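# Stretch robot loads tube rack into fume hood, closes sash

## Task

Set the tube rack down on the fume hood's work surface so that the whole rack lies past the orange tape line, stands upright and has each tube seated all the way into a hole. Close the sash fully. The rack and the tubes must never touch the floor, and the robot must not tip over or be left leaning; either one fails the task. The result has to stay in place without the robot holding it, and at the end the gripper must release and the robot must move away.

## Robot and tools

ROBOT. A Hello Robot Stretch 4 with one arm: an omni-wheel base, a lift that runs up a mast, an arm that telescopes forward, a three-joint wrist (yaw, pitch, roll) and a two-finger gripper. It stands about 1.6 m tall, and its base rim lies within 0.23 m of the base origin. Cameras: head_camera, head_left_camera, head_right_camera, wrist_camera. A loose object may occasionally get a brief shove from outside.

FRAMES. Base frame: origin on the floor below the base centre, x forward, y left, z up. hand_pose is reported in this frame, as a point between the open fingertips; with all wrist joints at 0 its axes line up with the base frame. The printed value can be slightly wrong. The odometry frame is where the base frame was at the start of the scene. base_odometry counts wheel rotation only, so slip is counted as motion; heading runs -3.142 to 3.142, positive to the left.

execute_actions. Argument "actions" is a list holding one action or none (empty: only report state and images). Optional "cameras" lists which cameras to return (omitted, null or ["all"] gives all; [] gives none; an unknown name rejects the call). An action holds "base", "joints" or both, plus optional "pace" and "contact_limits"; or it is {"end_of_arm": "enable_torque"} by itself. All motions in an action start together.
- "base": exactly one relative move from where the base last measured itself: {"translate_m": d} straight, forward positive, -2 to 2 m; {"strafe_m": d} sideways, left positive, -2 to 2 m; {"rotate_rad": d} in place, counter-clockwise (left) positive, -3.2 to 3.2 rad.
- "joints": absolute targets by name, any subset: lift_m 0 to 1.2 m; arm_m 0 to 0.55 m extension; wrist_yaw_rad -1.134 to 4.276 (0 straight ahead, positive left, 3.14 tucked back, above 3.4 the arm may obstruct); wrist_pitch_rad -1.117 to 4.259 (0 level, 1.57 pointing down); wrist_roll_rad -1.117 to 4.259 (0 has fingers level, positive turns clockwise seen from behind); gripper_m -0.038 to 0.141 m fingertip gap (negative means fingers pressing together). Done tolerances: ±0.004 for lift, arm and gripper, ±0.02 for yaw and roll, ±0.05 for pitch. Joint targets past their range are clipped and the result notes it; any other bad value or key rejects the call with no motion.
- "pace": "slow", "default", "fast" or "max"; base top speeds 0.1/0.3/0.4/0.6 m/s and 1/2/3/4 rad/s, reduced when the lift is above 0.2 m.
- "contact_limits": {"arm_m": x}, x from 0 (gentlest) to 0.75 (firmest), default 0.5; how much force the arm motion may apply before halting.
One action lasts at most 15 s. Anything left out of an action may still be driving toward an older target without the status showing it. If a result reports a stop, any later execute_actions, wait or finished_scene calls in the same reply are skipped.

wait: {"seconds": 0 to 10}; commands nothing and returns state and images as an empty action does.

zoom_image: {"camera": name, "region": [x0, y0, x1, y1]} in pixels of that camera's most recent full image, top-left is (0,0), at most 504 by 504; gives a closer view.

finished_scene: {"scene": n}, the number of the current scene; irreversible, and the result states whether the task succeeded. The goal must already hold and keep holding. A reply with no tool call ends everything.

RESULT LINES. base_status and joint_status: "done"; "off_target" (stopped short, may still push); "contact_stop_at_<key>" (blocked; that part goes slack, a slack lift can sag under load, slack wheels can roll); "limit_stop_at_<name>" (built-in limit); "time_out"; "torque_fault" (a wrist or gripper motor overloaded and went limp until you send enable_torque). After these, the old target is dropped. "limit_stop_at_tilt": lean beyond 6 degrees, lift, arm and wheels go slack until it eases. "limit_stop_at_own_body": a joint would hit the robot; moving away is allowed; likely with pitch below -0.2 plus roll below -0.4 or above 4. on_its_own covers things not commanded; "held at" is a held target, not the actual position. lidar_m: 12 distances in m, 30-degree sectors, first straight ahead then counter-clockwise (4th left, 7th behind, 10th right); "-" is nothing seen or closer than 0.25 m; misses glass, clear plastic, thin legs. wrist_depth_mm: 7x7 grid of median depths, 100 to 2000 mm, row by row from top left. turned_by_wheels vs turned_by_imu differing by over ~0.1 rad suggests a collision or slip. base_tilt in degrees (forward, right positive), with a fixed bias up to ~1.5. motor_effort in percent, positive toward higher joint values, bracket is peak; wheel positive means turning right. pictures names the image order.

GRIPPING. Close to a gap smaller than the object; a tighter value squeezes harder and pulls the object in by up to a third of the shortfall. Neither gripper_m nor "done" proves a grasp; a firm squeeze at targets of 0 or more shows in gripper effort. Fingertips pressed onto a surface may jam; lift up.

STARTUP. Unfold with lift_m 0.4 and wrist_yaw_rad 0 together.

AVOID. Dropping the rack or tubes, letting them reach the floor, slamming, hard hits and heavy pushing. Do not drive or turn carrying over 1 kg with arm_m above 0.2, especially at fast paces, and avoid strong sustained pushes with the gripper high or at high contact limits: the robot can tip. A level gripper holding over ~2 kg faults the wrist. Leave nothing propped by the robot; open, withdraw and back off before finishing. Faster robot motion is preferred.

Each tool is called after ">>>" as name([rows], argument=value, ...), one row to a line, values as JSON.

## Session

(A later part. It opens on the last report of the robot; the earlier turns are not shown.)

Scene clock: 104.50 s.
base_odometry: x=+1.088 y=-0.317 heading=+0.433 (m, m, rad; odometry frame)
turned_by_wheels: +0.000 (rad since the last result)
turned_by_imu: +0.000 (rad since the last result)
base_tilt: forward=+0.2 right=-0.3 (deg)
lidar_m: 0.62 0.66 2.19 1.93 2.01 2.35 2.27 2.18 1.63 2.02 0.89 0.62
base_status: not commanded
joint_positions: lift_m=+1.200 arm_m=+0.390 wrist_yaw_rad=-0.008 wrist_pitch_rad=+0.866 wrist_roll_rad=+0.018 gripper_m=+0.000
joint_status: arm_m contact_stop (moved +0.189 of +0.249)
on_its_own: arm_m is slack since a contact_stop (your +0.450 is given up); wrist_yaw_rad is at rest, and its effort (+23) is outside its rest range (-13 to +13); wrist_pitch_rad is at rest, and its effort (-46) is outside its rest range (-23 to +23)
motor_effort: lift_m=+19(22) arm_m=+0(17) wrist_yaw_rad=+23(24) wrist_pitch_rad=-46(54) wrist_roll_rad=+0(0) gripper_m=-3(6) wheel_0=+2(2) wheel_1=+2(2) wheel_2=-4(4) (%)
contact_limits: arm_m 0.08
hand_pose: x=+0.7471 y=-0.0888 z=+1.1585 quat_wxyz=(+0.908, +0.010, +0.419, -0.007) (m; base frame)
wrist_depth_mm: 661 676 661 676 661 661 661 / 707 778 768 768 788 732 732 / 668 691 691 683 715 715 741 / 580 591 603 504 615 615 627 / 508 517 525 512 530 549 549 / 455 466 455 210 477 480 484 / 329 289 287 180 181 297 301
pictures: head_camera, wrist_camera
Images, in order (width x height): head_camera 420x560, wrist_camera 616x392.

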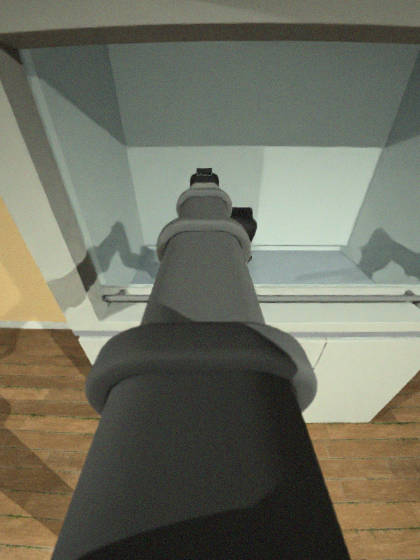

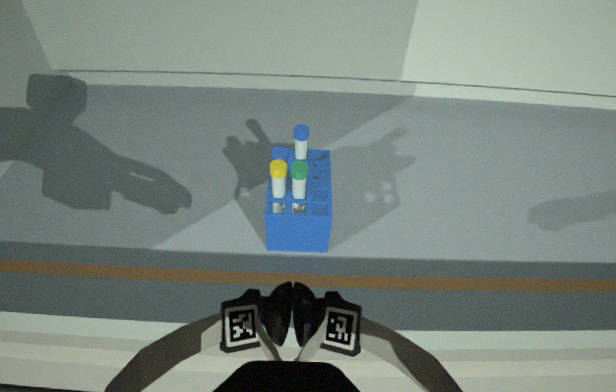

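Tips at the glass; back off a touch and press.

>>> execute_actions([
  {"joints":{"arm_m":0.378,"wrist_pitch_rad":0.85}},
], cameras=[])

>>> execute_actions([
  {"joints":{"lift_m":1.03},"pace":"slow"},
])

Scene clock: 105.27 s.
base_odometry: x=+1.088 y=-0.317 heading=+0.433 (m, m, rad; odometry frame)
turned_by_wheels: +0.000 (rad since the last result)
turned_by_imu: +0.000 (rad since the last result)
base_tilt: forward=+0.2 right=-0.1 (deg)
lidar_m: 0.61 0.66 2.20 1.96 2.00 2.33 2.27 2.21 1.63 2.03 0.87 0.64
base_status: not commanded
joint_positions: lift_m=+1.200 arm_m=+0.379 wrist_yaw_rad=+0.000 wrist_pitch_rad=+0.852 wrist_roll_rad=+0.018 gripper_m=+0.000
joint_status: all done
motor_effort: lift_m=+19(18) arm_m=-7(8) wrist_yaw_rad=+3(23) wrist_pitch_rad=-7(46) wrist_roll_rad=+0(0) gripper_m=-6(7) wheel_0=+3(3) wheel_1=+2(2) wheel_2=-4(4) (%)
hand_pose: x=+0.7401 y=-0.0875 z=+1.1611 quat_wxyz=(+0.911, +0.008, +0.413, -0.004) (m; base frame)
wrist_depth_mm: 683 676 661 668 661 661 661 / 715 768 778 788 741 732 723 / 661 699 707 715 715 732 750 / 591 603 609 512 621 634 634 / 517 530 530 521 544 554 554 / 462 469 462 204 484 484 492 / 334 294 183 180 176 303 306
pictures: none
No camera images: the call's "cameras" was empty. Leave "cameras" out to get every camera's image.

Scene clock: 107.07 s.
base_odometry: x=+1.088 y=-0.317 heading=+0.433 (m, m, rad; odometry frame)
turned_by_wheels: +0.000 (rad since the last result)
turned_by_imu: +0.006 (rad since the last result)
base_tilt: forward=+0.1 right=-0.3 (deg)
lidar_m: 0.62 0.67 2.17 1.92 1.98 2.34 2.25 2.13 1.64 2.02 0.88 0.64
base_status: not commanded
joint_positions: lift_m=+1.092 arm_m=+0.378 wrist_yaw_rad=-0.001 wrist_pitch_rad=+0.852 wrist_roll_rad=+0.018 gripper_m=+0.000
joint_status: lift_m contact_stop (moved -0.108 of -0.170)
on_its_own: lift_m is slack since a contact_stop (your +1.030 is given up)
motor_effort: lift_m=+18(20) arm_m=-2(7) wrist_yaw_rad=+2(21) wrist_pitch_rad=-7(49) wrist_roll_rad=+0(0) gripper_m=-5(6) wheel_0=-2(3) wheel_1=+0(4) wheel_2=-1(5) (%)
hand_pose: x=+0.7392 y=-0.0875 z=+1.0534 quat_wxyz=(+0.911, +0.008, +0.413, -0.004) (m; base frame)
wrist_depth_mm: 661 715 723 715 661 668 661 / 627 627 634 496 661 668 691 / 517 530 525 418 544 554 574 / 449 452 459 442 473 473 473 / 392 394 399 407 410 415 415 / 253 248 238 204 243 245 245 / 212 211 183 179 176 255 286
pictures: head_camera, head_left_camera, head_right_camera, wrist_camera
Images, in order (width x height): head_camera 420x560, head_left_camera 420x672, head_right_camera 420x672, wrist_camera 616x392.

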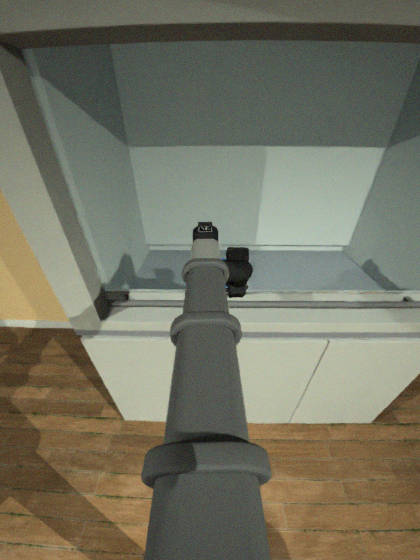

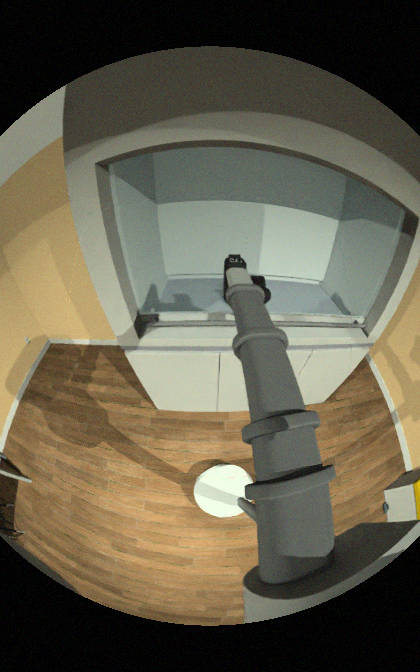

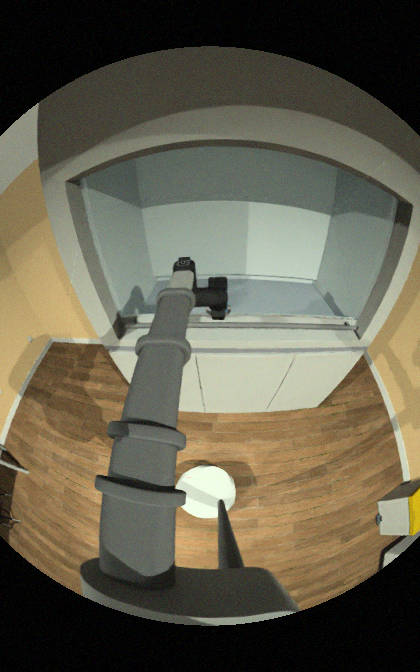

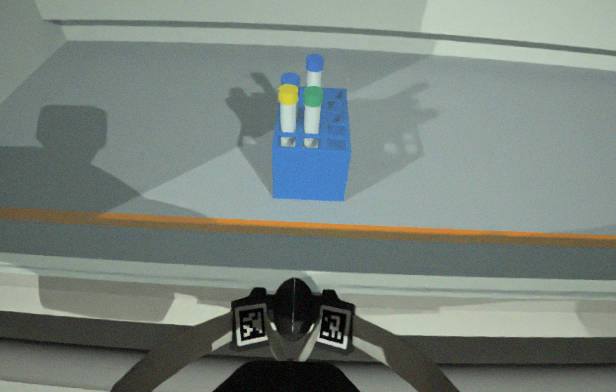

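>>> execute_actions([
  {"joints":{"lift_m":1.05},"pace":"slow"},
], cameras=[])

Scene clock: 108.37 s.
base_odometry: x=+1.088 y=-0.317 heading=+0.433 (m, m, rad; odometry frame)
turned_by_wheels: +0.000 (rad since the last result)
turned_by_imu: +0.006 (rad since the last result)
base_tilt: forward=+0.3 right=-0.2 (deg)
lidar_m: 0.61 0.67 2.22 1.95 2.00 2.31 2.24 2.13 1.62 2.02 0.87 0.65
base_status: not commanded
joint_positions: lift_m=+1.069 arm_m=+0.378 wrist_yaw_rad=-0.003 wrist_pitch_rad=+0.851 wrist_roll_rad=+0.018 gripper_m=+0.000
joint_status: lift_m contact_stop (moved -0.023 of -0.042)
on_its_own: lift_m is slack since a contact_stop (your +1.050 is given up)
motor_effort: lift_m=+18(22) arm_m=-2(2) wrist_yaw_rad=+9(20) wrist_pitch_rad=-4(30) wrist_roll_rad=+0(1) gripper_m=-7(7) wheel_0=-3(4) wheel_1=-1(3) wheel_2=-2(4) (%)
hand_pose: x=+0.7392 y=-0.0879 z=+1.0307 quat_wxyz=(+0.911, +0.009, +0.413, -0.005) (m; base frame)
wrist_depth_mm: 661 707 699 691 707 707 707 / 580 585 591 442 615 627 654 / 484 492 496 404 512 521 525 / 418 421 424 430 439 445 452 / 307 370 377 379 384 387 389 / 255 248 236 206 242 246 244 / 210 210 183 180 170 243 264
pictures: none
No camera images: the call's "cameras" was empty. Leave "cameras" out to get every camera's image.

It still moved; again.

>>> execute_actions([
  {"joints":{"lift_m":1.02},"pace":"slow"},
], cameras=["wrist_camera"])

Scene clock: 109.93 s.
base_odometry: x=+1.088 y=-0.317 heading=+0.433 (m, m, rad; odometry frame)
turned_by_wheels: +0.000 (rad since the last result)
turned_by_imu: +0.000 (rad since the last result)
base_tilt: forward=+0.2 right=-0.3 (deg)
lidar_m: 0.63 0.67 2.22 1.91 2.03 2.32 2.25 2.12 1.63 2.02 0.88 0.64
base_status: not commanded
joint_positions: lift_m=+1.053 arm_m=+0.378 wrist_yaw_rad=-0.005 wrist_pitch_rad=+0.846 wrist_roll_rad=+0.018 gripper_m=+0.000
joint_status: lift_m contact_stop (moved -0.017 of -0.049)
on_its_own: lift_m is slack since a contact_stop (your +1.020 is given up); wrist_yaw_rad is at rest, and its effort (+16) is outside its rest range (-13 to +13)
motor_effort: lift_m=+16(16) arm_m=-1(1) wrist_yaw_rad=+16(28) wrist_pitch_rad=+11(34) wrist_roll_rad=-1(0) gripper_m=-5(5) wheel_0=-2(4) wheel_1=+0(1) wheel_2=-5(5) (%)
hand_pose: x=+0.7400 y=-0.0884 z=+1.0151 quat_wxyz=(+0.912, +0.009, +0.410, -0.006) (m; base frame)
wrist_depth_mm: 668 691 707 691 707 715 715 / 564 580 585 433 603 627 640 / 473 473 484 402 500 512 517 / 404 410 415 418 427 433 442 / 294 297 362 368 370 375 377 / 248 244 231 204 238 241 240 / 206 205 205 186 179 236 237
pictures: wrist_camera
Images, in order (width x height): wrist_camera 616x392.

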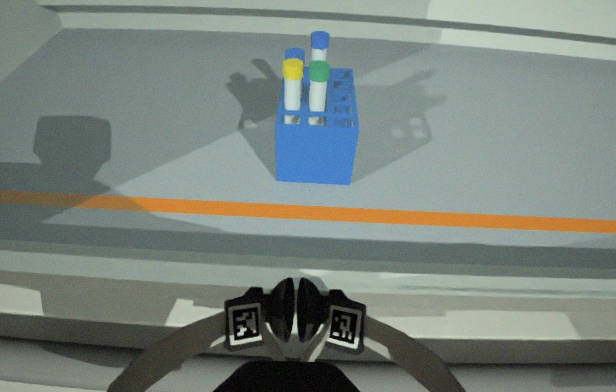

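>>> execute_actions([
  {"joints":{"lift_m":1.12,"arm_m":0.0}},
], cameras=[])

>>> execute_actions([
  {"joints":{"lift_m":0.83,"wrist_pitch_rad":0.0}},
], cameras=["head_camera","wrist_camera"])

Scene clock: 112.33 s.
base_odometry: x=+1.088 y=-0.317 heading=+0.433 (m, m, rad; odometry frame)
turned_by_wheels: +0.000 (rad since the last result)
turned_by_imu: +0.000 (rad since the last result)
base_tilt: forward=+0.2 right=-0.3 (deg)
lidar_m: 0.62 0.65 2.23 1.97 2.00 2.32 2.26 2.15 1.63 2.03 0.85 0.63
base_status: not commanded
joint_positions: lift_m=+1.120 arm_m=+0.001 wrist_yaw_rad=+0.000 wrist_pitch_rad=+0.852 wrist_roll_rad=+0.018 gripper_m=+0.000
joint_status: all done
motor_effort: lift_m=+22(23) arm_m=-7(5) wrist_yaw_rad=+0(14) wrist_pitch_rad=-6(13) wrist_roll_rad=+0(0) gripper_m=-7(5) wheel_0=-1(1) wheel_1=+1(1) wheel_2=-2(5) (%)
hand_pose: x=+0.3622 y=-0.0874 z=+1.0808 quat_wxyz=(+0.911, +0.008, +0.413, -0.004) (m; base frame)
wrist_depth_mm: 699 831 866 778 904 904 946 / 544 544 549 554 554 564 759 / 517 525 521 525 521 517 521 / 603 591 591 591 585 585 564 / 715 715 691 683 676 668 676 / 946 878 788 204 798 820 809 / 1255 1025 182 180 176 1025 1042
pictures: none
No camera images: the call's "cameras" was empty. Leave "cameras" out to get every camera's image.

Scene clock: 114.60 s.
base_odometry: x=+1.088 y=-0.317 heading=+0.433 (m, m, rad; odometry frame)
turned_by_wheels: +0.000 (rad since the last result)
turned_by_imu: -0.001 (rad since the last result)
base_tilt: forward=+0.3 right=-0.3 (deg)
lidar_m: 0.61 0.68 2.19 1.95 2.00 2.33 2.25 2.13 1.62 2.01 0.89 0.65
base_status: not commanded
joint_positions: lift_m=+0.830 arm_m=+0.001 wrist_yaw_rad=+0.000 wrist_pitch_rad=+0.003 wrist_roll_rad=+0.018 gripper_m=+0.000
joint_status: all done
motor_effort: lift_m=+14(19) arm_m=-7(7) wrist_yaw_rad=+0(2) wrist_pitch_rad=-9(13) wrist_roll_rad=+0(1) gripper_m=-6(6) wheel_0=-1(1) wheel_1=+0(1) wheel_2=-2(2) (%)
hand_pose: x=+0.4606 y=-0.0874 z=+1.0078 quat_wxyz=(+1.000, +0.009, +0.001, +0.000) (m; base frame)
wrist_depth_mm: 707 1042 1098 1078 1098 1098 1078 / 723 1060 1098 1098 1098 1098 1078 / 715 1078 1118 1098 1098 1078 1098 / 723 1098 1078 1098 1098 1078 1098 / 462 492 512 512 517 1078 1008 / 415 418 418 204 415 415 418 / 415 415 183 180 176 415 413
pictures: head_camera, wrist_camera
Images, in order (width x height): head_camera 420x560, wrist_camera 616x392.

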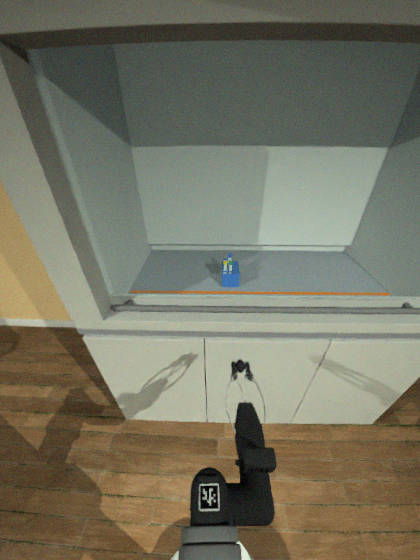

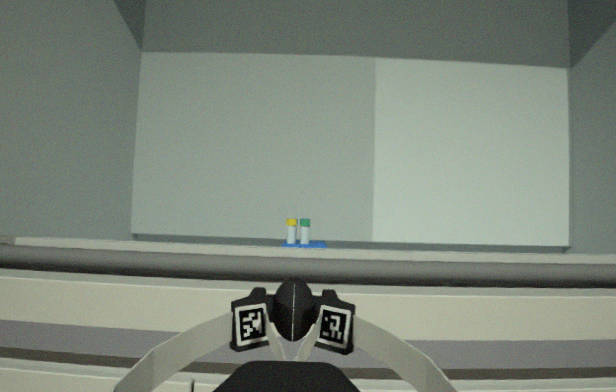

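>>> zoom_image(camera="wrist_camera", region=[0,200,240,340])

>>> zoom_image(camera="head_camera", region=[70,260,230,350])

Region (0, 200, 240, 340) of wrist_camera's 616x392 image, scaled by 2.100; it fills the top 294 rows of this view, and the rest is white.

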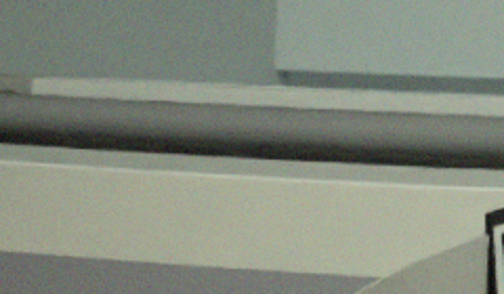

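Region (70, 260, 230, 350) of head_camera's 420x560 image, scaled by 3.150, with more detail than that image has; it fills the top 284 rows of this view, and the rest is white.

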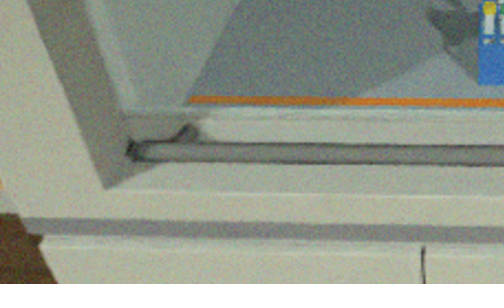

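Looks shut. Back away.

>>> execute_actions([
  {"base":{"translate_m":-0.4}},
], cameras=[])

>>> finished_scene(scene=1)

Scene clock: 117.73 s.
base_odometry: x=+0.725 y=-0.485 heading=+0.433 (m, m, rad; odometry frame)
turned_by_wheels: -0.001 (rad since the last result)
turned_by_imu: +0.000 (rad since the last result)
base_tilt: forward=+0.2 right=-0.4 (deg)
lidar_m: 1.01 1.06 2.78 1.91 2.00 1.93 1.85 1.93 1.58 1.52 2.15 1.05
base_status: done
joint_positions: lift_m=+0.830 arm_m=+0.001 wrist_yaw_rad=+0.000 wrist_pitch_rad=+0.003 wrist_roll_rad=+0.018 gripper_m=+0.000
joint_status: not commanded
motor_effort: lift_m=+15(14) arm_m=-7(7) wrist_yaw_rad=+1(1) wrist_pitch_rad=-9(9) wrist_roll_rad=-1(1) gripper_m=-6(6) wheel_0=-4(6) wheel_1=-4(7) wheel_2=+2(9) (%)
hand_pose: x=+0.4606 y=-0.0874 z=+1.0078 quat_wxyz=(+1.000, +0.009, +0.001, +0.000) (m; base frame)
wrist_depth_mm: 842 1078 1499 1537 1499 1537 1118 / 842 1098 1576 1499 1537 1537 1138 / 842 1118 1537 1499 1537 1499 1138 / 831 1118 1499 1499 1464 1499 1118 / 820 831 820 854 878 866 866 / 820 820 831 205 820 820 820 / 820 809 183 180 176 809 809
pictures: none
No camera images: the call's "cameras" was empty. Leave "cameras" out to get every camera's image.

The scene is finished: the task was done.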